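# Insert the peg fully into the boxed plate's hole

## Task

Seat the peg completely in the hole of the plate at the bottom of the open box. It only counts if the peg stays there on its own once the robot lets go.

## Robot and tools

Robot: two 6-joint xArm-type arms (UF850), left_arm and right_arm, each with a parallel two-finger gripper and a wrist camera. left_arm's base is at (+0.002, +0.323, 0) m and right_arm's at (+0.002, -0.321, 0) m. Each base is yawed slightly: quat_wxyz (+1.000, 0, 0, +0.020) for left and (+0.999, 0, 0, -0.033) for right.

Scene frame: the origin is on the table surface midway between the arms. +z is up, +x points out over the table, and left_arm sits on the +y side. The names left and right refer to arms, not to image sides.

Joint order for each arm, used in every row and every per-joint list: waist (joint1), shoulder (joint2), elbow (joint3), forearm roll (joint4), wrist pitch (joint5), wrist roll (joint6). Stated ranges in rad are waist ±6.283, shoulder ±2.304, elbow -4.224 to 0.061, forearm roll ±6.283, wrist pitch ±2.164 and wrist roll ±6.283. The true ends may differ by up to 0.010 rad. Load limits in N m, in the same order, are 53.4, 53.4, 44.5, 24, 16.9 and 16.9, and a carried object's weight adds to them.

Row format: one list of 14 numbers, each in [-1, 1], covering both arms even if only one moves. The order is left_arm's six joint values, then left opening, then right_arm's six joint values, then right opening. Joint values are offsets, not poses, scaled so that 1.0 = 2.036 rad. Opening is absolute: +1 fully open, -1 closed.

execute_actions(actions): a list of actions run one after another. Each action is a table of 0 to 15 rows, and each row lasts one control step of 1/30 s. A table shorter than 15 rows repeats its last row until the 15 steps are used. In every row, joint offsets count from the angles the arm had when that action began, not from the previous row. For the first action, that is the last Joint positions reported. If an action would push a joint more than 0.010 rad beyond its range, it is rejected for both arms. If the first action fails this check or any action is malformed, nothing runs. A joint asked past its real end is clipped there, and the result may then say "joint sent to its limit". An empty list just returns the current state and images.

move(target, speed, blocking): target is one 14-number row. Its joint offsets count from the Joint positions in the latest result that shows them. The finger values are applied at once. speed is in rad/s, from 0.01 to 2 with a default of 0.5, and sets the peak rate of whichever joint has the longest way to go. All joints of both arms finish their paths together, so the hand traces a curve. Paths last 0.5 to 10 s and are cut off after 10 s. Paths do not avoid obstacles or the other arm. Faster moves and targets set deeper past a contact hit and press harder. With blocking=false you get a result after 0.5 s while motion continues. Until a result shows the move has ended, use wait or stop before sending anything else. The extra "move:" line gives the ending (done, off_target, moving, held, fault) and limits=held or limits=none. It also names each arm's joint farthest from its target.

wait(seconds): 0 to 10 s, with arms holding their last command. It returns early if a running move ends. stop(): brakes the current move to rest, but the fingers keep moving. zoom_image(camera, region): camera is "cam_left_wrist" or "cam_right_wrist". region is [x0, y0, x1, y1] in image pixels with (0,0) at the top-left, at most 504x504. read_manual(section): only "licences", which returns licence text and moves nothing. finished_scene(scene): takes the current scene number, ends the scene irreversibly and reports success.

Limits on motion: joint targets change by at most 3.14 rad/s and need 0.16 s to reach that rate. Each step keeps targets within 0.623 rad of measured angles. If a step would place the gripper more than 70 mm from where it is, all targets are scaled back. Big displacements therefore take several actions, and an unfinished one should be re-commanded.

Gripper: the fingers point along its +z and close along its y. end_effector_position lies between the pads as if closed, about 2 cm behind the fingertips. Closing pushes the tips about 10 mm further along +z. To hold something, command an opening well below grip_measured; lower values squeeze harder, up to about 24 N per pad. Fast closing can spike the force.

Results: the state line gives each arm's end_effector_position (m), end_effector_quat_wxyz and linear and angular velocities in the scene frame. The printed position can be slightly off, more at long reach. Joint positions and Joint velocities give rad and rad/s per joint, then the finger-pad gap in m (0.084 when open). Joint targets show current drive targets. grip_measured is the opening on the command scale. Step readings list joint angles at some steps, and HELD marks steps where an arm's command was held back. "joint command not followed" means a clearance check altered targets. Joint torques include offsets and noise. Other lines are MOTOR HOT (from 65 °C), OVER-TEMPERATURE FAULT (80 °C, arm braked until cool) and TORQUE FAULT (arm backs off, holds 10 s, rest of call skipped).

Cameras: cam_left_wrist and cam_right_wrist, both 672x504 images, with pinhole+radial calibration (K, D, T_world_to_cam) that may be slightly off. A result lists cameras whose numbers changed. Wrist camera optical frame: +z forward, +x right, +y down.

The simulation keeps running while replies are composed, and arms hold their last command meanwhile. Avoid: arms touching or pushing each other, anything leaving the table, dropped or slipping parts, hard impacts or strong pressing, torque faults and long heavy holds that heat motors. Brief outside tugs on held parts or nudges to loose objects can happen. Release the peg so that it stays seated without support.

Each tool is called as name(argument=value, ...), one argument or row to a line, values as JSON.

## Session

execute_actions(
  actions=[],
)

Scene clock: 0.00 s.
left_arm: end_effector_position=(+0.4473, +0.3185, +0.2615) grip_measured=+1.00 end_effector_quat_wxyz=(+0.391, +0.718, +0.554, -0.156) end_effector_velocity=(-0.000, -0.000, +0.000) end_effector_angular_velocity=(-0.000, +0.000, +0.000) | right_arm: end_effector_position=(+0.4853, -0.5418, +0.1958) grip_measured=+1.00 end_effector_quat_wxyz=(+0.179, +0.809, +0.525, -0.195) end_effector_velocity=(-0.000, +0.000, -0.000) end_effector_angular_velocity=(-0.001, +0.002, +0.000)
Joint names: [waist, shoulder, elbow, forearm roll, wrist pitch, wrist roll]
Joint positions: left_arm=[ 0.377 -0.289 -0.739 -1.109 -1.006  0.     0.084] | right_arm=[-0.125 -0.498 -1.003 -0.855 -0.74  -0.631  0.084]
Joint velocities: left_arm=[ 0.     0.001  0.001 -0.    -0.    -0.    -0.   ] | right_arm=[ 0.001 -0.     0.     0.    -0.001 -0.     0.   ]
Joint torques (N m, as the arm reports them, + toward a larger angle): no reading
Motor temperatures (°C, as the motors report them): left_arm=[25 24 22 28 24 26] | right_arm=[23 24 24 22 26 24]
Joint targets: left_arm=[0.377 -0.289 -0.739 -1.109 -1.006 0.000] | right_arm=[-0.125 -0.498 -1.003 -0.855 -0.740 -0.631]
camera_calibration (this result's frames):
cam_left_wrist: T_world_to_cam=[[0.923437, -0.0943197, 0.371978, -0.441182], [-0.334351, -0.673492, 0.659256, 0.256389], [0.188344, -0.733152, -0.653463, 0.448719], [0, 0, 0, 1]] pos_world=[0.408615, 0.460043, 0.288306]
cam_right_wrist: T_world_to_cam=[[0.917879, -0.388179, 0.0825533, -0.638245], [-0.376228, -0.784929, 0.49228, -0.269272], [-0.126294, -0.482912, -0.866513, 0.105268], [0, 0, 0, 1]] pos_world=[0.497818, -0.408277, 0.276463]

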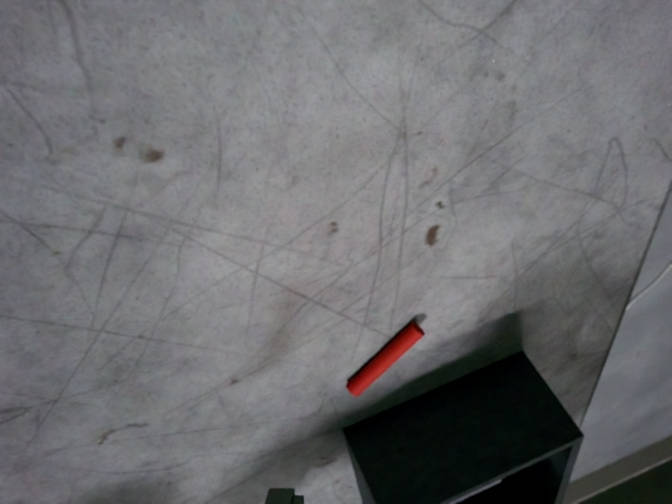

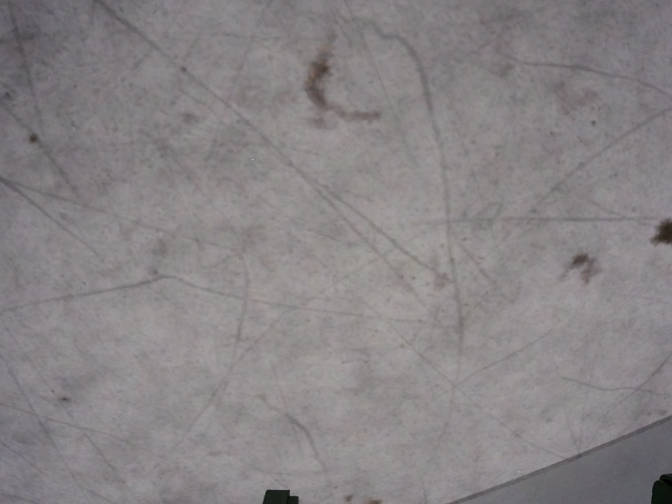

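move(
  target=[-0.4946,-0.1889,-0.2525,0.5447,0.2095,-0.6184,0.2,0.1532,0.2127,0.0255,0.42,-0.0717,0.31,0.2],
  speed=0.8,
)

Scene clock: 19.07 s.
left_arm: end_effector_position=(+0.5025, -0.0110, +0.1499) grip_measured=+0.19 end_effector_quat_wxyz=(-0.000, +0.944, +0.329, -0.000) end_effector_velocity=(-0.000, -0.002, +0.000) end_effector_angular_velocity=(-0.000, -0.003, -0.006) | right_arm: end_effector_position=(+0.4492, -0.2674, +0.3551) grip_measured=+0.19 end_effector_quat_wxyz=(+0.000, +0.998, +0.060, -0.000) end_effector_velocity=(-0.000, +0.001, +0.001) end_effector_angular_velocity=(+0.002, +0.000, -0.000)
Joint names: [waist, shoulder, elbow, forearm roll, wrist pitch, wrist roll]
Joint positions: left_arm=[-0.629 -0.673 -1.252 -0.    -0.58  -1.259  0.052] | right_arm=[ 0.186 -0.065 -0.951 -0.    -0.886  0.     0.052]
Joint velocities: left_arm=[-0.004 -0.001 -0.002  0.003  0.001  0.    -0.   ] | right_arm=[ 0.001  0.001 -0.     0.002 -0.001  0.    -0.   ]
Joint torques (N m, as the arm reports them, + toward a larger angle): left_arm=[  0.86  32.01 -15.17   1.94  -0.13   0.23] | right_arm=[  3.94  26.68 -19.2    0.13  -0.09  -0.55]
Motor temperatures (°C, as the motors report them): left_arm=[25 24 22 28 24 26] | right_arm=[23 24 24 22 26 24]
Joint targets: left_arm=[-0.629 -0.674 -1.253 0.000 -0.580 -1.259] | right_arm=[0.186 -0.065 -0.951 0.000 -0.886 0.000]
move: done; limits=none; left_arm: farthest joint: the waist, 0.001 radians from its target (1.007 radians at the start); right_arm: farthest joint: the waist, 0.001 radians from its target (0.312 radians at the start)
camera_calibration (this result's frames):
cam_left_wrist: T_world_to_cam=[[0.624158, -0.780942, -0.0235992, -0.279544], [-0.781133, -0.624362, 0.00169088, 0.450098], [-0.0160549, 0.0173788, -0.99972, 0.286673], [0, 0, 0, 1]] pos_world=[0.530668, 0.0577344, 0.279235]
cam_right_wrist: T_world_to_cam=[[0.116561, -0.993176, -0.00385555, -0.282919], [-0.993129, -0.116513, -0.010906, 0.488585], [0.0103823, 0.00510027, -0.999933, 0.487702], [0, 0, 0, 1]] pos_world=[0.513142, -0.226549, 0.491907]

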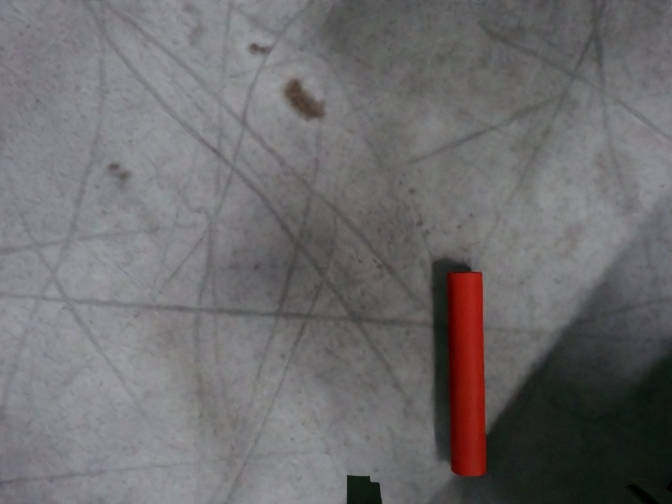

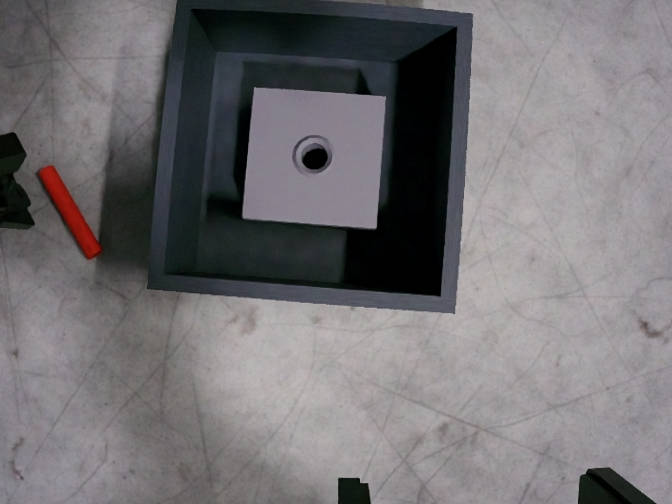

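move(
  target=[-0.006,-0.1216,-0.036,0,0.0861,-0.0054,0.2,0,0,0,0,0,0,0.2],
  speed=0.3,
)

execute_actions(
  actions=[
    [[0,0,0,0,0,0,-0.4,0,0,0,0,0,0,0.2]],
    [[0,0,0,0,0,0,-0.9,0,0,0,0,0,0,0.2]],
  ],
)

Scene clock: 32.20 s.
left_arm: end_effector_position=(+0.5105, -0.0254, +0.0233) grip_measured=+0.19 end_effector_quat_wxyz=(+0.000, +0.944, +0.329, +0.000) end_effector_velocity=(-0.001, +0.000, -0.002) end_effector_angular_velocity=(+0.001, +0.002, -0.002) | right_arm: end_effector_position=(+0.4492, -0.2674, +0.3551) grip_measured=+0.19 end_effector_quat_wxyz=(+0.000, +0.998, +0.060, -0.000) end_effector_velocity=(-0.000, +0.000, +0.000) end_effector_angular_velocity=(+0.000, -0.000, +0.001)
Joint names: [waist, shoulder, elbow, forearm roll, wrist pitch, wrist roll]
Joint positions: left_arm=[-0.641 -0.92  -1.326 -0.    -0.405 -1.27   0.052] | right_arm=[ 0.186 -0.065 -0.951 -0.    -0.886  0.     0.052]
Joint velocities: left_arm=[-0.    -0.003 -0.001 -0.     0.     0.001  0.   ] | right_arm=[ 0.     0.001  0.     0.    -0.    -0.001 -0.   ]
Joint torques (N m, as the arm reports them, + toward a larger angle): left_arm=[  1.1   35.39 -12.81   1.75  -0.13   0.26] | right_arm=[  4.77  27.39 -20.55  -0.2   -0.22  -0.69]
Motor temperatures (°C, as the motors report them): left_arm=[25 24 22 28 24 26] | right_arm=[23 24 25 22 26 24]
Joint targets: left_arm=[-0.641 -0.921 -1.326 -0.000 -0.404 -1.270] | right_arm=[0.186 -0.065 -0.951 -0.000 -0.886 0.000]
move: done; limits=none; left_arm: farthest joint: the elbow, 0.001 radians from its target (0.073 radians at the start); right_arm: farthest joint: the waist, 0.000 radians from its target (0.000 radians at the start)
camera_calibration (this result's frames):
cam_left_wrist: T_world_to_cam=[[0.623263, -0.781697, -0.0222148, -0.298361], [-0.781873, -0.623437, 0.0012041, 0.448026], [-0.0147908, 0.0166187, -0.999752, 0.159825], [0, 0, 0, 1]] pos_world=[0.53862, 0.0434322, 0.152618]
cam_right_wrist: T_world_to_cam=[[0.116561, -0.993176, -0.00385571, -0.282918], [-0.993129, -0.116513, -0.0109065, 0.488585], [0.0103828, 0.00510049, -0.999933, 0.487702], [0, 0, 0, 1]] pos_world=[0.513142, -0.226549, 0.491907]

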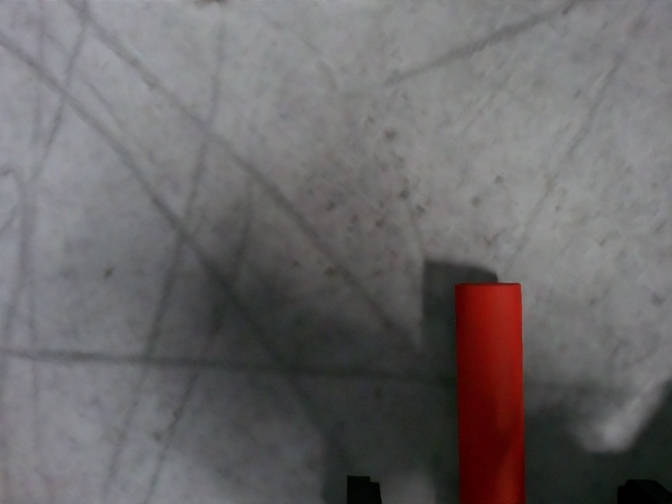

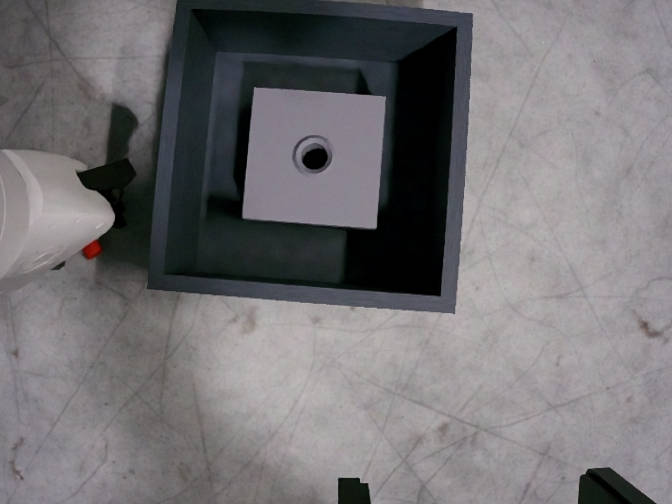

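Scene clock: 33.20 s.
left_arm: end_effector_position=(+0.5105, -0.0254, +0.0233) grip_measured=-0.69 end_effector_quat_wxyz=(+0.000, +0.944, +0.329, +0.000) end_effector_velocity=(+0.000, -0.000, +0.000) end_effector_angular_velocity=(-0.001, -0.001, -0.001) | right_arm: end_effector_position=(+0.4492, -0.2674, +0.3551) grip_measured=+0.19 end_effector_quat_wxyz=(+0.000, +0.998, +0.060, -0.000) end_effector_velocity=(-0.000, +0.000, -0.000) end_effector_angular_velocity=(+0.000, +0.001, -0.001)
Joint names: [waist, shoulder, elbow, forearm roll, wrist pitch, wrist roll]
Joint positions: left_arm=[-0.641 -0.92  -1.326 -0.    -0.405 -1.27   0.013] | right_arm=[ 0.186 -0.065 -0.951 -0.    -0.886  0.     0.052]
Joint velocities: left_arm=[0.    0.    0.001 0.    0.001 0.001 0.   ] | right_arm=[ 0.    -0.     0.     0.    -0.001  0.001  0.   ]
Joint torques (N m, as the arm reports them, + toward a larger angle): left_arm=[  0.95  34.47 -12.54   1.76  -0.18   0.36] | right_arm=[  4.56  26.69 -20.57   0.07  -0.41  -0.63]
Motor temperatures (°C, as the motors report them): left_arm=[25 24 22 28 24 26] | right_arm=[23 24 25 22 26 24]
Joint targets: left_arm=[-0.641 -0.920 -1.326 -0.000 -0.405 -1.270] | right_arm=[0.186 -0.065 -0.951 -0.000 -0.886 0.000]
Step readings (joint positions; steps 1 to 15: 1st action; 16 to 30: 2nd action):
0: left_arm=[-0.641 -0.920 -1.326 -0.000 -0.405 -1.270] | right_arm=[0.186 -0.065 -0.951 -0.000 -0.886 0.000]
1: left_arm=[-0.641 -0.921 -1.326 -0.000 -0.405 -1.270] | right_arm=[0.186 -0.065 -0.951 -0.000 -0.886 0.000]
2: left_arm=[-0.641 -0.921 -1.326 -0.000 -0.405 -1.270] | right_arm=[0.186 -0.065 -0.951 -0.000 -0.886 0.000]
4: left_arm=[-0.641 -0.920 -1.326 -0.000 -0.405 -1.270] | right_arm=[0.186 -0.065 -0.951 -0.000 -0.886 0.000]
8: left_arm=[-0.641 -0.920 -1.326 -0.000 -0.405 -1.270] | right_arm=[0.186 -0.065 -0.951 -0.000 -0.886 0.000]
15: left_arm=[-0.641 -0.920 -1.326 -0.000 -0.405 -1.270] | right_arm=[0.186 -0.065 -0.951 -0.000 -0.886 0.000]
16: left_arm=[-0.641 -0.920 -1.326 -0.000 -0.405 -1.270] | right_arm=[0.186 -0.065 -0.951 -0.000 -0.886 0.000]
17: left_arm=[-0.641 -0.920 -1.326 -0.000 -0.405 -1.270] | right_arm=[0.186 -0.065 -0.951 -0.000 -0.886 0.000]
19: left_arm=[-0.641 -0.920 -1.326 -0.000 -0.405 -1.270] | right_arm=[0.186 -0.065 -0.951 -0.000 -0.886 0.000]
23: left_arm=[-0.641 -0.920 -1.326 -0.000 -0.405 -1.270] | right_arm=[0.186 -0.065 -0.951 -0.000 -0.886 0.000]
30: Joint positions above
camera_calibration (this result's frames):
cam_left_wrist: T_world_to_cam=[[0.623263, -0.781698, -0.0221845, -0.298374], [-0.781873, -0.623437, 0.0011947, 0.44803], [-0.0147645, 0.0166008, -0.999753, 0.159823], [0, 0, 0, 1]] pos_world=[0.538628, 0.0434272, 0.152629]
cam_right_wrist: T_world_to_cam=[[0.116561, -0.993176, -0.00385577, -0.282918], [-0.993129, -0.116513, -0.0109062, 0.488585], [0.0103825, 0.00510051, -0.999933, 0.487702], [0, 0, 0, 1]] pos_world=[0.513142, -0.226549, 0.491907]

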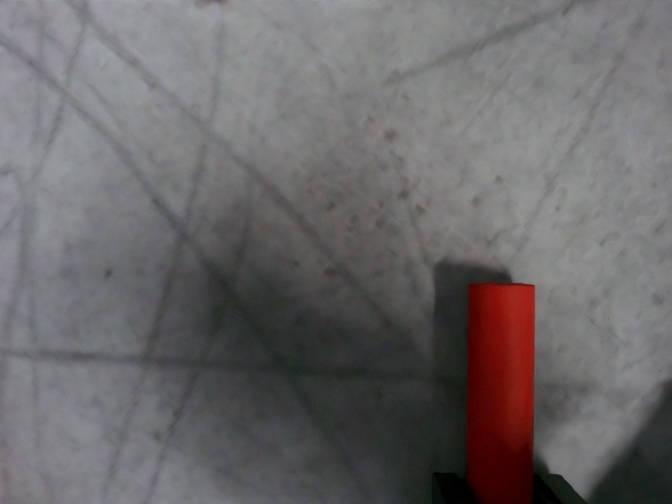

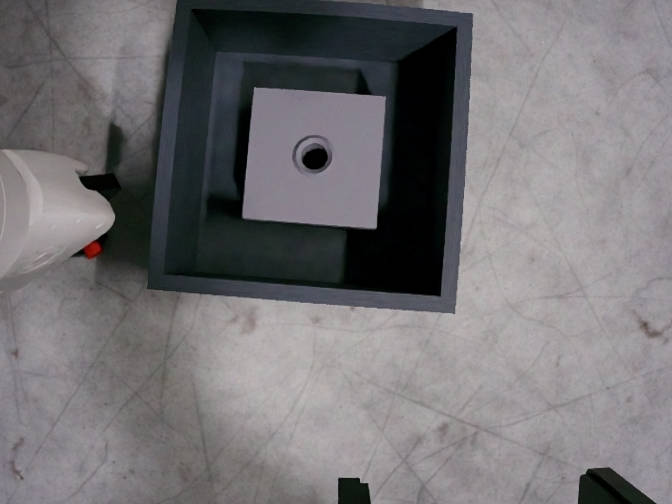

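move(
  target=[0.025,0.1719,0.2092,0,0.1007,0.6238,-0.9,0,0,0,0,0,0,0.2],
  speed=0.9,
)

move(
  target=[0,0,0.2304,0,0.9376,0,-0.9,0.253,-0.1706,-0.2122,0,-0.0417,0.5815,0.2],
  speed=1.0,
)

Scene clock: 42.43 s.
left_arm: end_effector_position=(+0.4471, +0.0502, +0.0952) grip_measured=-0.69 end_effector_quat_wxyz=(+0.018, +0.961, -0.271, +0.062) end_effector_velocity=(+0.001, -0.000, +0.001) end_effector_angular_velocity=(-0.001, -0.002, -0.000) | right_arm: end_effector_position=(+0.4492, -0.2674, +0.3551) grip_measured=+0.19 end_effector_quat_wxyz=(+0.000, +0.998, +0.060, -0.000) end_effector_velocity=(+0.000, +0.000, +0.000) end_effector_angular_velocity=(+0.000, -0.000, +0.000)
Joint names: [waist, shoulder, elbow, forearm roll, wrist pitch, wrist roll]
Joint positions: left_arm=[-0.59  -0.571 -0.9   -0.    -0.2    0.     0.013] | right_arm=[ 0.186 -0.065 -0.951 -0.    -0.886  0.     0.052]
Joint velocities: left_arm=[ 0.     0.001 -0.001 -0.     0.001  0.    -0.   ] | right_arm=[ 0.  0.  0.  0.  0. -0.  0.]
Joint torques (N m, as the arm reports them, + toward a larger angle): left_arm=[  0.98  26.99 -11.45   1.64   0.07   0.29] | right_arm=[  5.32  26.47 -19.86   0.52  -0.43  -0.76]
Motor temperatures (°C, as the motors report them): left_arm=[25 25 22 28 24 26] | right_arm=[23 24 25 22 26 24]
Joint targets: left_arm=[-0.590 -0.571 -0.900 -0.000 -0.200 0.000] | right_arm=[0.186 -0.065 -0.951 -0.000 -0.886 0.000]
move: done; limits=none; left_arm: farthest joint: the shoulder, 0.001 radians from its target (0.350 radians at the start); right_arm: farthest joint: the waist, 0.000 radians from its target (0.000 radians at the start)
camera_calibration (this result's frames):
cam_left_wrist: T_world_to_cam=[[-0.516383, -0.856069, -0.0222327, 0.315129], [-0.847743, 0.514689, -0.128166, 0.430084], [0.121162, -0.0473352, -0.991503, 0.171154], [0, 0, 0, 1]] pos_world=[0.506591, 0.0565145, 0.231828]
cam_right_wrist: T_world_to_cam=[[0.116561, -0.993176, -0.00385585, -0.282918], [-0.993129, -0.116513, -0.0109061, 0.488585], [0.0103824, 0.00510059, -0.999933, 0.487702], [0, 0, 0, 1]] pos_world=[0.513142, -0.226549, 0.491907]

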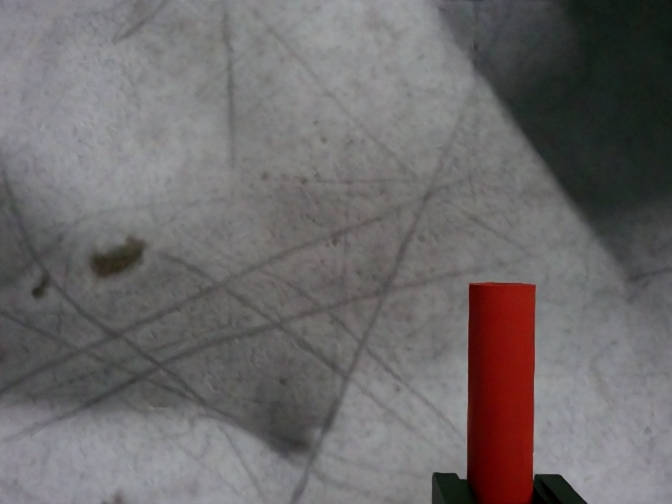

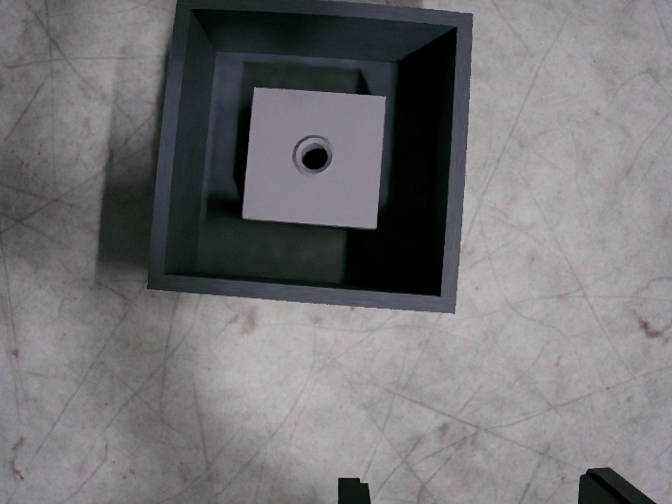

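Scene clock: 45.03 s.
left_arm: end_effector_position=(+0.4663, +0.0386, +0.2491) grip_measured=-0.69 end_effector_quat_wxyz=(+0.191, +0.681, -0.192, +0.680) end_effector_velocity=(-0.001, +0.001, -0.000) end_effector_angular_velocity=(+0.001, -0.000, +0.000) | right_arm: end_effector_position=(+0.4793, +0.0300, +0.3597) grip_measured=+0.19 end_effector_quat_wxyz=(+0.000, +0.963, -0.271, -0.000) end_effector_velocity=(-0.000, +0.001, +0.000) end_effector_angular_velocity=(+0.000, -0.000, -0.000)
Joint names: [waist, shoulder, elbow, forearm roll, wrist pitch, wrist roll]
Joint positions: left_arm=[-0.59  -0.571 -0.431 -0.     1.709  0.     0.013] | right_arm=[ 0.701 -0.413 -1.383 -0.    -0.971  1.184  0.052]
Joint velocities: left_arm=[ 0.    -0.     0.002 -0.     0.002  0.001 -0.   ] | right_arm=[ 0.001 -0.    -0.001 -0.    -0.     0.002 -0.   ]
Joint torques (N m, as the arm reports them, + toward a larger angle): left_arm=[ 0.44 19.27 -4.58  1.46  1.13  0.31] | right_arm=[  6.58  37.11 -19.37  -0.11  -0.31  -0.38]
Motor temperatures (°C, as the motors report them): left_arm=[25 25 22 28 24 26] | right_arm=[23 24 25 22 26 24]
Joint targets: left_arm=[-0.590 -0.571 -0.431 -0.000 1.709 0.000] | right_arm=[0.701 -0.413 -1.383 -0.000 -0.971 1.184]
move: done; limits=none; left_arm: farthest joint: the waist, 0.000 radians from its target (0.000 radians at the start); right_arm: farthest joint: the waist, 0.000 radians from its target (0.515 radians at the start)
camera_calibration (this result's frames):
cam_left_wrist: T_world_to_cam=[[-0.502024, -0.864848, 0.00313705, 0.305822], [-0.00397153, -0.00132187, -0.999991, 0.315727], [0.864845, -0.502032, -0.00277116, -0.254638], [0, 0, 0, 1]] pos_world=[0.375007, 0.137071, 0.314059]
cam_right_wrist: T_world_to_cam=[[-0.524319, -0.851517, -0.00282219, 0.311529], [-0.851448, 0.524314, -0.0114821, 0.466301], [0.011257, -0.00361735, -0.99993, 0.490294], [0, 0, 0, 1]] pos_world=[0.554852, 0.022558, 0.496493]

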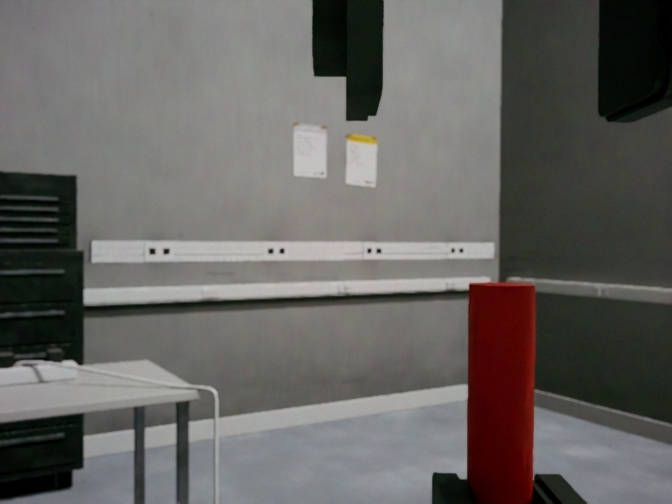

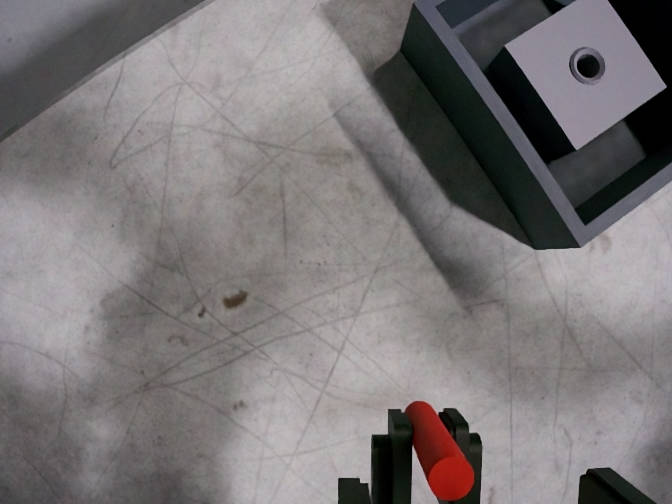

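The geometry matches scene 1, so I'm repeating that handover.

move(
  target=[0,0,0,0,0,0,-0.9,0,-0.025,0.0363,0,0.0614,0,-0.2],
  speed=0.15,
)

execute_actions(
  actions=[
    [[0,0,0,0,0,0,-0.9,0,0,0,0,0,0,-0.6],[0,0,0,0,0,0,-0.9,0,0,0,0,0,0,-0.6],[0,0,0,0,0,0,-0.9,0,0,0,0,0,0,-0.6],[0,0,0,0,0,0,-0.9,0,0,0,0,0,0,-0.6],[0,0,0,0,0,0,-0.9,0,0,0,0,0,0,-0.6],[0,0,0,0,0,0,-0.9,0,0,0,0,0,0,-0.6],[0,0,0,0,0,0,-0.8,0,0,0,0,0,0,-0.9]],
  ],
)

Scene clock: 55.00 s.
left_arm: end_effector_position=(+0.4663, +0.0386, +0.2491) grip_measured=-0.69 end_effector_quat_wxyz=(+0.191, +0.681, -0.192, +0.680) end_effector_velocity=(+0.000, +0.000, +0.000) end_effector_angular_velocity=(+0.001, -0.001, +0.000) | right_arm: end_effector_position=(+0.4794, +0.0301, +0.2981) grip_measured=-0.22 end_effector_quat_wxyz=(+0.000, +0.963, -0.271, -0.000) end_effector_velocity=(+0.000, -0.000, -0.001) end_effector_angular_velocity=(-0.000, -0.000, +0.000)
Joint names: [waist, shoulder, elbow, forearm roll, wrist pitch, wrist roll]
Joint positions: left_arm=[-0.59  -0.571 -0.431 -0.     1.709  0.     0.013] | right_arm=[ 0.701 -0.463 -1.309 -0.    -0.846  1.184  0.035]
Joint velocities: left_arm=[ 0.     0.     0.    -0.     0.     0.001 -0.   ] | right_arm=[-0.    -0.001  0.002 -0.     0.003 -0.001  0.   ]
Joint torques (N m, as the arm reports them, + toward a larger angle): left_arm=[ 1.39 21.53 -4.16  1.47  1.19  0.25] | right_arm=[  1.86  37.15 -20.84   0.16  -0.47  -0.86]
Motor temperatures (°C, as the motors report them): left_arm=[25 25 22 28 24 26] | right_arm=[23 24 25 22 26 24]
Joint targets: left_arm=[-0.590 -0.571 -0.431 -0.000 1.709 0.000] | right_arm=[0.701 -0.464 -1.309 -0.000 -0.846 1.184]
move: done; limits=none; left_arm: farthest joint: the waist, 0.000 radians from its target (0.000 radians at the start); right_arm: farthest joint: the waist, 0.000 radians from its target (0.000 radians at the start)
camera_calibration (this result's frames):
cam_left_wrist: T_world_to_cam=[[-0.502024, -0.864848, 0.00313708, 0.305822], [-0.00397161, -0.00132186, -0.999991, 0.315727], [0.864845, -0.502032, -0.00277123, -0.254638], [0, 0, 0, 1]] pos_world=[0.375006, 0.137071, 0.314059]
cam_right_wrist: T_world_to_cam=[[-0.524314, -0.851519, -0.00325536, 0.311604], [-0.851446, 0.524313, -0.0116487, 0.465689], [0.0116259, -0.00333582, -0.999927, 0.428496], [0, 0, 0, 1]] pos_world=[0.554906, 0.022599, 0.434903]

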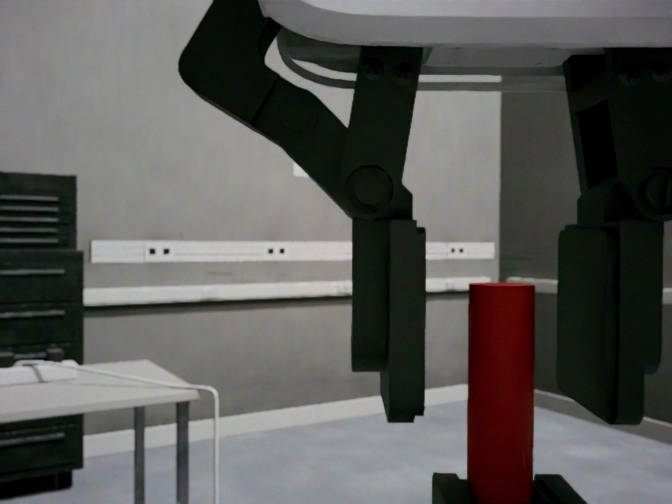

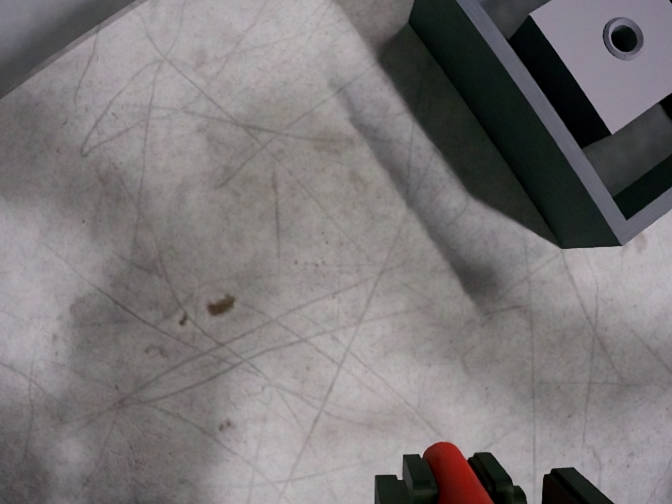

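Scene clock: 55.50 s.
left_arm: end_effector_position=(+0.4663, +0.0388, +0.2490) grip_measured=-0.69 end_effector_quat_wxyz=(+0.191, +0.681, -0.192, +0.680) end_effector_velocity=(-0.000, -0.000, -0.000) end_effector_angular_velocity=(+0.002, -0.000, -0.001) | right_arm: end_effector_position=(+0.4792, +0.0298, +0.2980) grip_measured=-0.69 end_effector_quat_wxyz=(+0.001, +0.963, -0.271, -0.000) end_effector_velocity=(+0.000, +0.000, +0.000) end_effector_angular_velocity=(+0.001, -0.001, -0.000)
Joint names: [waist, shoulder, elbow, forearm roll, wrist pitch, wrist roll]
Joint positions: left_arm=[-0.59  -0.571 -0.431 -0.001  1.709  0.     0.013] | right_arm=[ 0.701 -0.463 -1.309 -0.    -0.847  1.184  0.014]
Joint velocities: left_arm=[-0.    -0.    -0.     0.    -0.001  0.002 -0.   ] | right_arm=[ 0.     0.    -0.     0.     0.001  0.001  0.   ]
Joint torques (N m, as the arm reports them, + toward a larger angle): left_arm=[-1.57 21.75 -4.9   2.21  1.44  0.52] | right_arm=[  5.34  39.98 -21.55   0.52   0.87  -0.6 ]
Motor temperatures (°C, as the motors report them): left_arm=[25 25 22 28 24 26] | right_arm=[23 24 25 22 26 24]
Joint targets: left_arm=[-0.590 -0.571 -0.431 -0.000 1.709 0.000] | right_arm=[0.701 -0.463 -1.309 -0.000 -0.846 1.184]
Step readings (joint positions):
0: left_arm=[-0.590 -0.571 -0.431 -0.000 1.709 0.000] | right_arm=[0.701 -0.463 -1.309 -0.000 -0.846 1.184]
1: left_arm=[-0.590 -0.571 -0.431 -0.000 1.709 0.000] | right_arm=[0.701 -0.463 -1.309 -0.000 -0.846 1.184]
2: left_arm=[-0.590 -0.571 -0.431 -0.000 1.709 0.000] | right_arm=[0.701 -0.463 -1.309 -0.000 -0.846 1.184]
4: left_arm=[-0.590 -0.571 -0.431 -0.000 1.709 0.000] | right_arm=[0.701 -0.463 -1.309 -0.000 -0.846 1.184]
8: left_arm=[-0.590 -0.571 -0.431 -0.001 1.709 -0.000] | right_arm=[0.701 -0.463 -1.309 -0.000 -0.847 1.184]
15: Joint positions above
camera_calibration (this result's frames):
cam_left_wrist: T_world_to_cam=[[-0.501626, -0.865078, 0.00323022, 0.305792], [-0.00434856, -0.00121242, -0.99999, 0.315781], [0.865073, -0.501635, -0.00315367, -0.25462], [0, 0, 0, 1]] pos_world=[0.375031, 0.137191, 0.313987]
cam_right_wrist: T_world_to_cam=[[-0.52433, -0.851512, -0.00225444, 0.311007], [-0.851446, 0.524319, -0.0113202, 0.465539], [0.0108214, -0.004016, -0.999933, 0.428827], [0, 0, 0, 1]] pos_world=[0.554812, 0.0224575, 0.434769]

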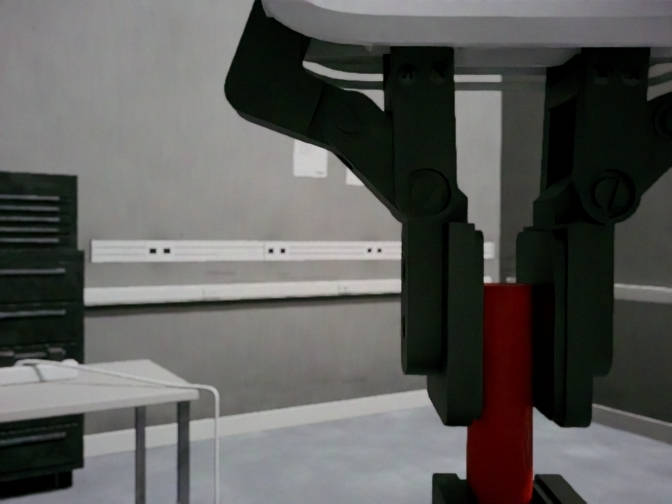

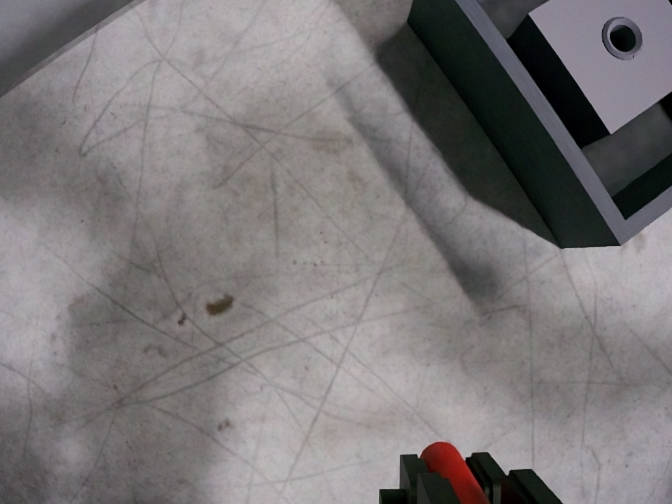

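execute_actions(
  actions=[
    [[0,0,0,0,0,0,0.3,0,0,0,0,0,0,-0.9]],
  ],
)

move(
  target=[0,0,0,0,-0.25,0,0.3,0,0,0,0,0,0,-0.9],
  speed=0.6,
)

move(
  target=[0,0,0,0,0,0,0.3,-0.21,-0.0584,0.0486,0,0.1071,-0.5815,-0.9],
  speed=0.8,
)

move(
  target=[0,0,0,0,0,0,0.3,0,-0.0385,0.0065,0,0.045,0,-0.9],
  speed=0.12,
)

zoom_image(
  camera="cam_right_wrist",
  region=[360,384,520,504],
)

Scene clock: 65.83 s.
left_arm: end_effector_position=(+0.4663, +0.0387, +0.2491) grip_measured=+0.29 end_effector_quat_wxyz=(+0.191, +0.681, -0.192, +0.680) end_effector_velocity=(+0.000, +0.000, -0.000) end_effector_angular_velocity=(+0.000, +0.001, +0.001) | right_arm: end_effector_position=(+0.4793, +0.0299, +0.2980) grip_measured=-0.69 end_effector_quat_wxyz=(+0.001, +0.963, -0.271, -0.000) end_effector_velocity=(-0.001, -0.001, +0.000) end_effector_angular_velocity=(-0.002, +0.003, -0.001)
Joint names: [waist, shoulder, elbow, forearm roll, wrist pitch, wrist roll]
Joint positions: left_arm=[-0.59  -0.571 -0.431 -0.     1.709  0.     0.056] | right_arm=[ 0.701 -0.463 -1.309 -0.    -0.847  1.184  0.014]
Joint velocities: left_arm=[ 0.    -0.001 -0.    -0.001 -0.001 -0.001  0.   ] | right_arm=[-0.001  0.001  0.001 -0.    -0.003  0.     0.   ]
Joint torques (N m, as the arm reports them, + toward a larger angle): left_arm=[ 0.94 20.84 -4.28  1.34  1.18  0.28] | right_arm=[  3.92  38.44 -19.17  -0.07  -0.21  -0.46]
Motor temperatures (°C, as the motors report them): left_arm=[25 25 22 28 24 26] | right_arm=[23 24 25 22 26 24]
Joint targets: left_arm=[-0.590 -0.571 -0.431 -0.001 1.709 0.000] | right_arm=[0.701 -0.463 -1.309 -0.000 -0.847 1.184]
Step readings (joint positions):
0: left_arm=[-0.590 -0.571 -0.431 -0.000 1.709 0.000] | right_arm=[0.701 -0.463 -1.309 -0.000 -0.846 1.184]
1: left_arm=[-0.590 -0.571 -0.431 0.000 1.709 0.000] | right_arm=[0.701 -0.463 -1.309 0.000 -0.845 1.184]
2: left_arm=[-0.591 -0.570 -0.432 0.001 1.710 0.001] | right_arm=[0.701 -0.464 -1.310 0.000 -0.843 1.184]
4: left_arm=[-0.591 -0.570 -0.432 0.001 1.710 0.001] | right_arm=[0.701 -0.463 -1.310 0.000 -0.843 1.184]
8: left_arm=[-0.590 -0.571 -0.431 0.000 1.709 0.000] | right_arm=[0.701 -0.463 -1.309 0.000 -0.845 1.184]
15: Joint positions above
camera_calibration (this result's frames):
cam_left_wrist: T_world_to_cam=[[-0.501779, -0.86499, 0.00320602, 0.305801], [-0.00419327, -0.00127388, -0.99999, 0.315761], [0.864986, -0.501787, -0.00298794, -0.254632], [0, 0, 0, 1]] pos_world=[0.375021, 0.137146, 0.314017]
cam_right_wrist: T_world_to_cam=[[-0.524323, -0.851515, -0.00265254, 0.311243], [-0.851446, 0.524317, -0.0114537, 0.465602], [0.0111438, -0.00374695, -0.999931, 0.428691], [0, 0, 0, 1]] pos_world=[0.55485, 0.0225113, 0.43482]

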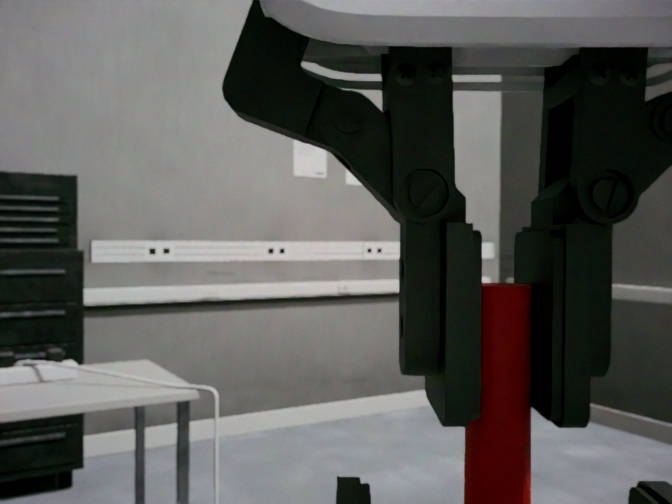

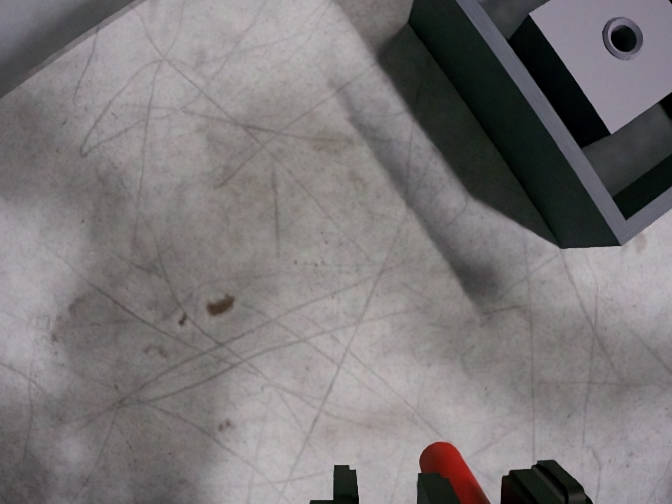

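Scene clock: 67.27 s.
left_arm: end_effector_position=(+0.4398, +0.0549, +0.1301) grip_measured=+0.29 end_effector_quat_wxyz=(+0.137, +0.830, -0.234, +0.487) end_effector_velocity=(+0.000, +0.000, -0.000) end_effector_angular_velocity=(+0.002, +0.001, -0.001) | right_arm: end_effector_position=(+0.4793, +0.0299, +0.2980) grip_measured=-0.69 end_effector_quat_wxyz=(+0.001, +0.963, -0.271, -0.000) end_effector_velocity=(-0.000, +0.000, +0.000) end_effector_angular_velocity=(+0.001, -0.001, +0.001)
Joint names: [waist, shoulder, elbow, forearm roll, wrist pitch, wrist roll]
Joint positions: left_arm=[-0.59  -0.571 -0.431 -0.     1.2    0.     0.056] | right_arm=[ 0.701 -0.463 -1.309 -0.    -0.847  1.184  0.014]
Joint velocities: left_arm=[ 0.    -0.    -0.001  0.    -0.002  0.001 -0.   ] | right_arm=[ 0.     0.001 -0.     0.    -0.    -0.001  0.   ]
Joint torques (N m, as the arm reports them, + toward a larger angle): left_arm=[ 0.72 21.01 -3.95  1.18  0.99  0.26] | right_arm=[  3.85  37.06 -20.26  -0.31  -0.37  -0.72]
Motor temperatures (°C, as the motors report them): left_arm=[25 25 22 28 24 26] | right_arm=[23 24 25 22 26 24]
Joint targets: left_arm=[-0.590 -0.571 -0.431 -0.000 1.200 0.000] | right_arm=[0.701 -0.463 -1.309 -0.000 -0.847 1.184]
move: done; limits=none; left_arm: farthest joint: the waist, 0.000 radians from its target (0.000 radians at the start); right_arm: farthest joint: the waist, 0.000 radians from its target (0.000 radians at the start)
camera_calibration (this result's frames):
cam_left_wrist: T_world_to_cam=[[-0.502905, -0.864301, -0.00838848, 0.308869], [-0.419436, 0.252518, -0.871956, 0.348663], [0.755751, -0.434993, -0.489512, -0.116216], [0, 0, 0, 1]] pos_world=[0.389405, 0.128359, 0.249721]
cam_right_wrist: T_world_to_cam=[[-0.524323, -0.851515, -0.00265253, 0.311243], [-0.851446, 0.524317, -0.0114536, 0.465602], [0.0111437, -0.00374692, -0.999931, 0.428691], [0, 0, 0, 1]] pos_world=[0.55485, 0.0225113, 0.43482]

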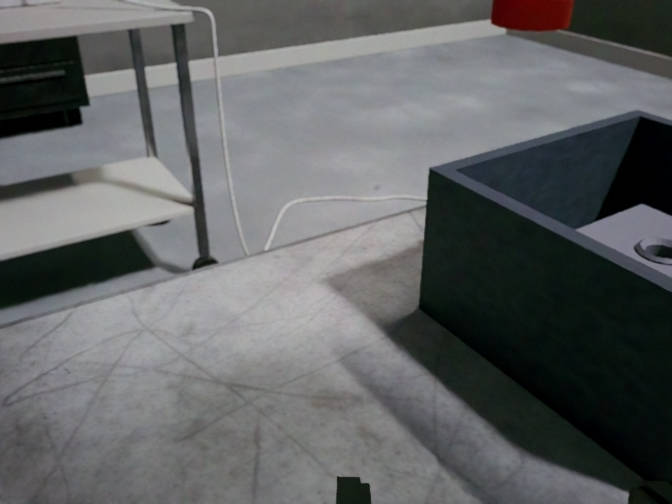

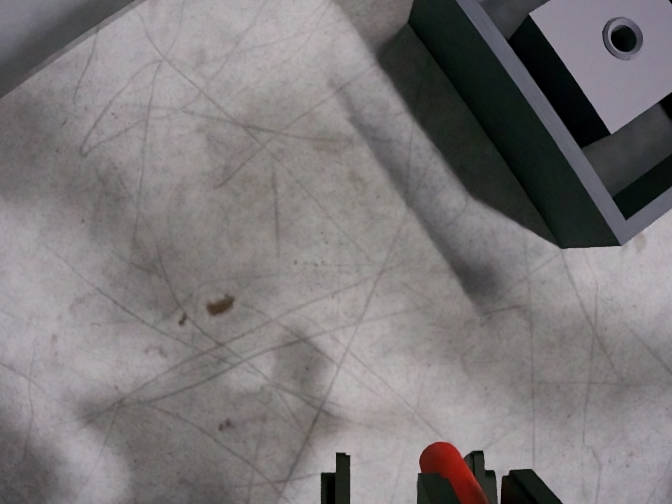

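Scene clock: 69.37 s.
left_arm: end_effector_position=(+0.4398, +0.0549, +0.1301) grip_measured=+0.29 end_effector_quat_wxyz=(+0.137, +0.830, -0.234, +0.487) end_effector_velocity=(-0.000, -0.000, -0.000) end_effector_angular_velocity=(+0.000, +0.001, -0.000) | right_arm: end_effector_position=(+0.5756, -0.2006, +0.1886) grip_measured=-0.69 end_effector_quat_wxyz=(+0.000, +0.995, +0.103, -0.000) end_effector_velocity=(+0.000, -0.001, -0.001) end_effector_angular_velocity=(-0.000, +0.001, -0.000)
Joint names: [waist, shoulder, elbow, forearm roll, wrist pitch, wrist roll]
Joint positions: left_arm=[-0.59  -0.571 -0.431 -0.     1.2    0.     0.056] | right_arm=[ 0.274 -0.582 -1.21  -0.    -0.629  0.     0.014]
Joint velocities: left_arm=[-0. -0.  0.  0. -0.  0.  0.] | right_arm=[-0.002 -0.001  0.    -0.     0.001 -0.001  0.   ]
Joint torques (N m, as the arm reports them, + toward a larger angle): left_arm=[ 1.43 20.96 -3.94  1.23  1.08  0.32] | right_arm=[  6.65  39.8  -18.62  -0.05  -0.29  -0.66]
Motor temperatures (°C, as the motors report them): left_arm=[25 25 22 28 24 26] | right_arm=[23 24 25 22 26 24]
Joint targets: left_arm=[-0.590 -0.571 -0.431 -0.000 1.200 0.000] | right_arm=[0.274 -0.582 -1.210 -0.000 -0.629 0.000]
move: done; limits=none; left_arm: farthest joint: the waist, 0.000 radians from its target (0.000 radians at the start); right_arm: farthest joint: the waist, 0.000 radians from its target (0.428 radians at the start)
camera_calibration (this result's frames):
cam_left_wrist: T_world_to_cam=[[-0.502905, -0.864301, -0.00838849, 0.308869], [-0.419437, 0.252518, -0.871956, 0.348663], [0.755751, -0.434993, -0.489512, -0.116216], [0, 0, 0, 1]] pos_world=[0.389405, 0.128359, 0.249721]
cam_right_wrist: T_world_to_cam=[[0.20293, -0.979186, -0.00383375, -0.278815], [-0.979144, -0.202878, -0.0108783, 0.594788], [0.00987409, 0.00596132, -0.999933, 0.32002], [0, 0, 0, 1]] pos_world=[0.635802, -0.15425, 0.3254]

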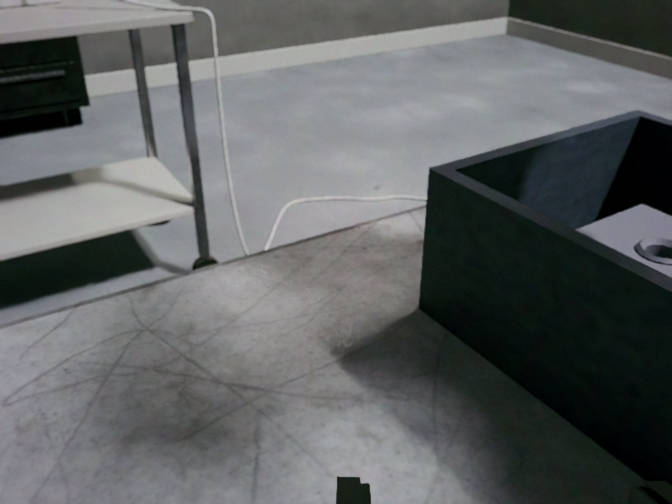

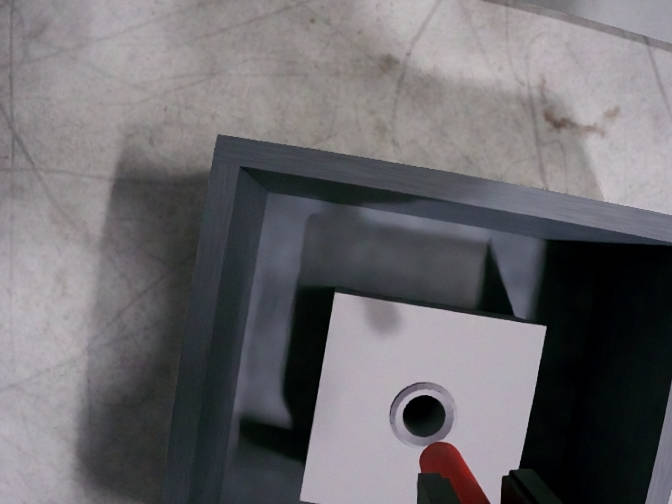

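Scene clock: 70.53 s.
left_arm: end_effector_position=(+0.4398, +0.0549, +0.1301) grip_measured=+0.29 end_effector_quat_wxyz=(+0.137, +0.830, -0.234, +0.487) end_effector_velocity=(-0.001, +0.000, -0.000) end_effector_angular_velocity=(+0.000, +0.001, +0.000) | right_arm: end_effector_position=(+0.5755, -0.2006, +0.1381) grip_measured=-0.69 end_effector_quat_wxyz=(+0.000, +0.995, +0.103, -0.000) end_effector_velocity=(-0.000, +0.000, -0.001) end_effector_angular_velocity=(-0.000, +0.001, -0.001)
Joint names: [waist, shoulder, elbow, forearm roll, wrist pitch, wrist roll]
Joint positions: left_arm=[-0.59  -0.571 -0.431 -0.     1.2    0.     0.056] | right_arm=[ 0.274 -0.66  -1.197 -0.    -0.537  0.     0.014]
Joint velocities: left_arm=[ 0.    -0.     0.001  0.    -0.    -0.     0.   ] | right_arm=[ 0.    -0.002  0.001 -0.     0.001  0.001 -0.   ]
Joint torques (N m, as the arm reports them, + toward a larger angle): left_arm=[ 0.75 21.19 -3.8   1.68  1.04  0.23] | right_arm=[  2.47  39.58 -17.03  -0.42  -0.36  -0.62]
Motor temperatures (°C, as the motors report them): left_arm=[25 25 22 28 24 26] | right_arm=[23 24 25 22 26 24]
Joint targets: left_arm=[-0.590 -0.571 -0.431 -0.000 1.200 0.000] | right_arm=[0.274 -0.661 -1.197 -0.000 -0.537 0.000]
move: done; limits=none; left_arm: farthest joint: the waist, 0.000 radians from its target (0.000 radians at the start); right_arm: farthest joint: the waist, 0.000 radians from its target (0.000 radians at the start)
camera_calibration (this result's frames):
cam_left_wrist: T_world_to_cam=[[-0.502905, -0.864301, -0.00838837, 0.308869], [-0.419436, 0.252518, -0.871956, 0.348664], [0.755751, -0.434993, -0.489512, -0.116216], [0, 0, 0, 1]] pos_world=[0.389405, 0.128358, 0.249721]
cam_right_wrist: T_world_to_cam=[[0.202935, -0.979185, -0.00384439, -0.279008], [-0.97914, -0.202882, -0.0111126, 0.594166], [0.0101014, 0.00601934, -0.999931, 0.269359], [0, 0, 0, 1]] pos_world=[0.635671, -0.154276, 0.274871]

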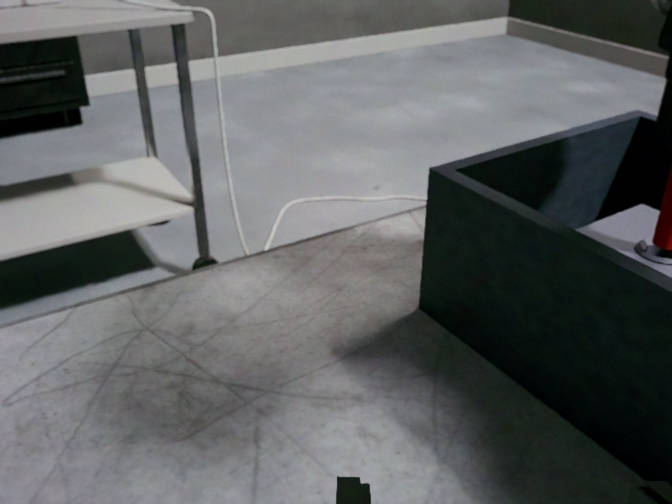

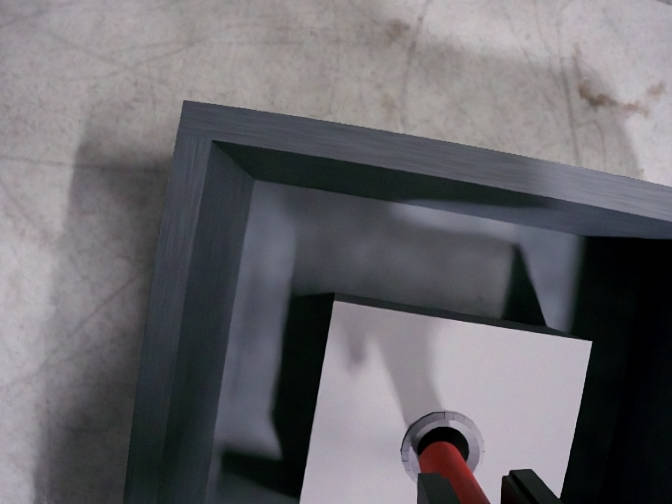

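Region (360, 384, 520, 504) of cam_right_wrist's 672x504 image, scaled by 3.150, with more detail than that image has; it fills the top 378 rows of this view, and the rest is white.

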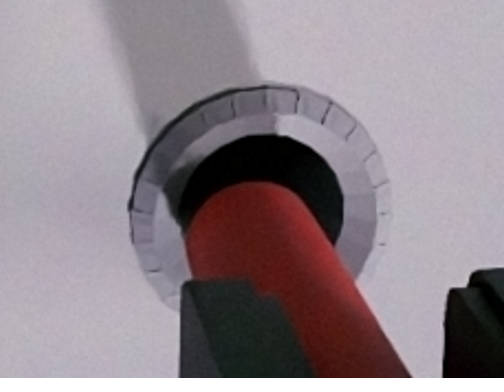

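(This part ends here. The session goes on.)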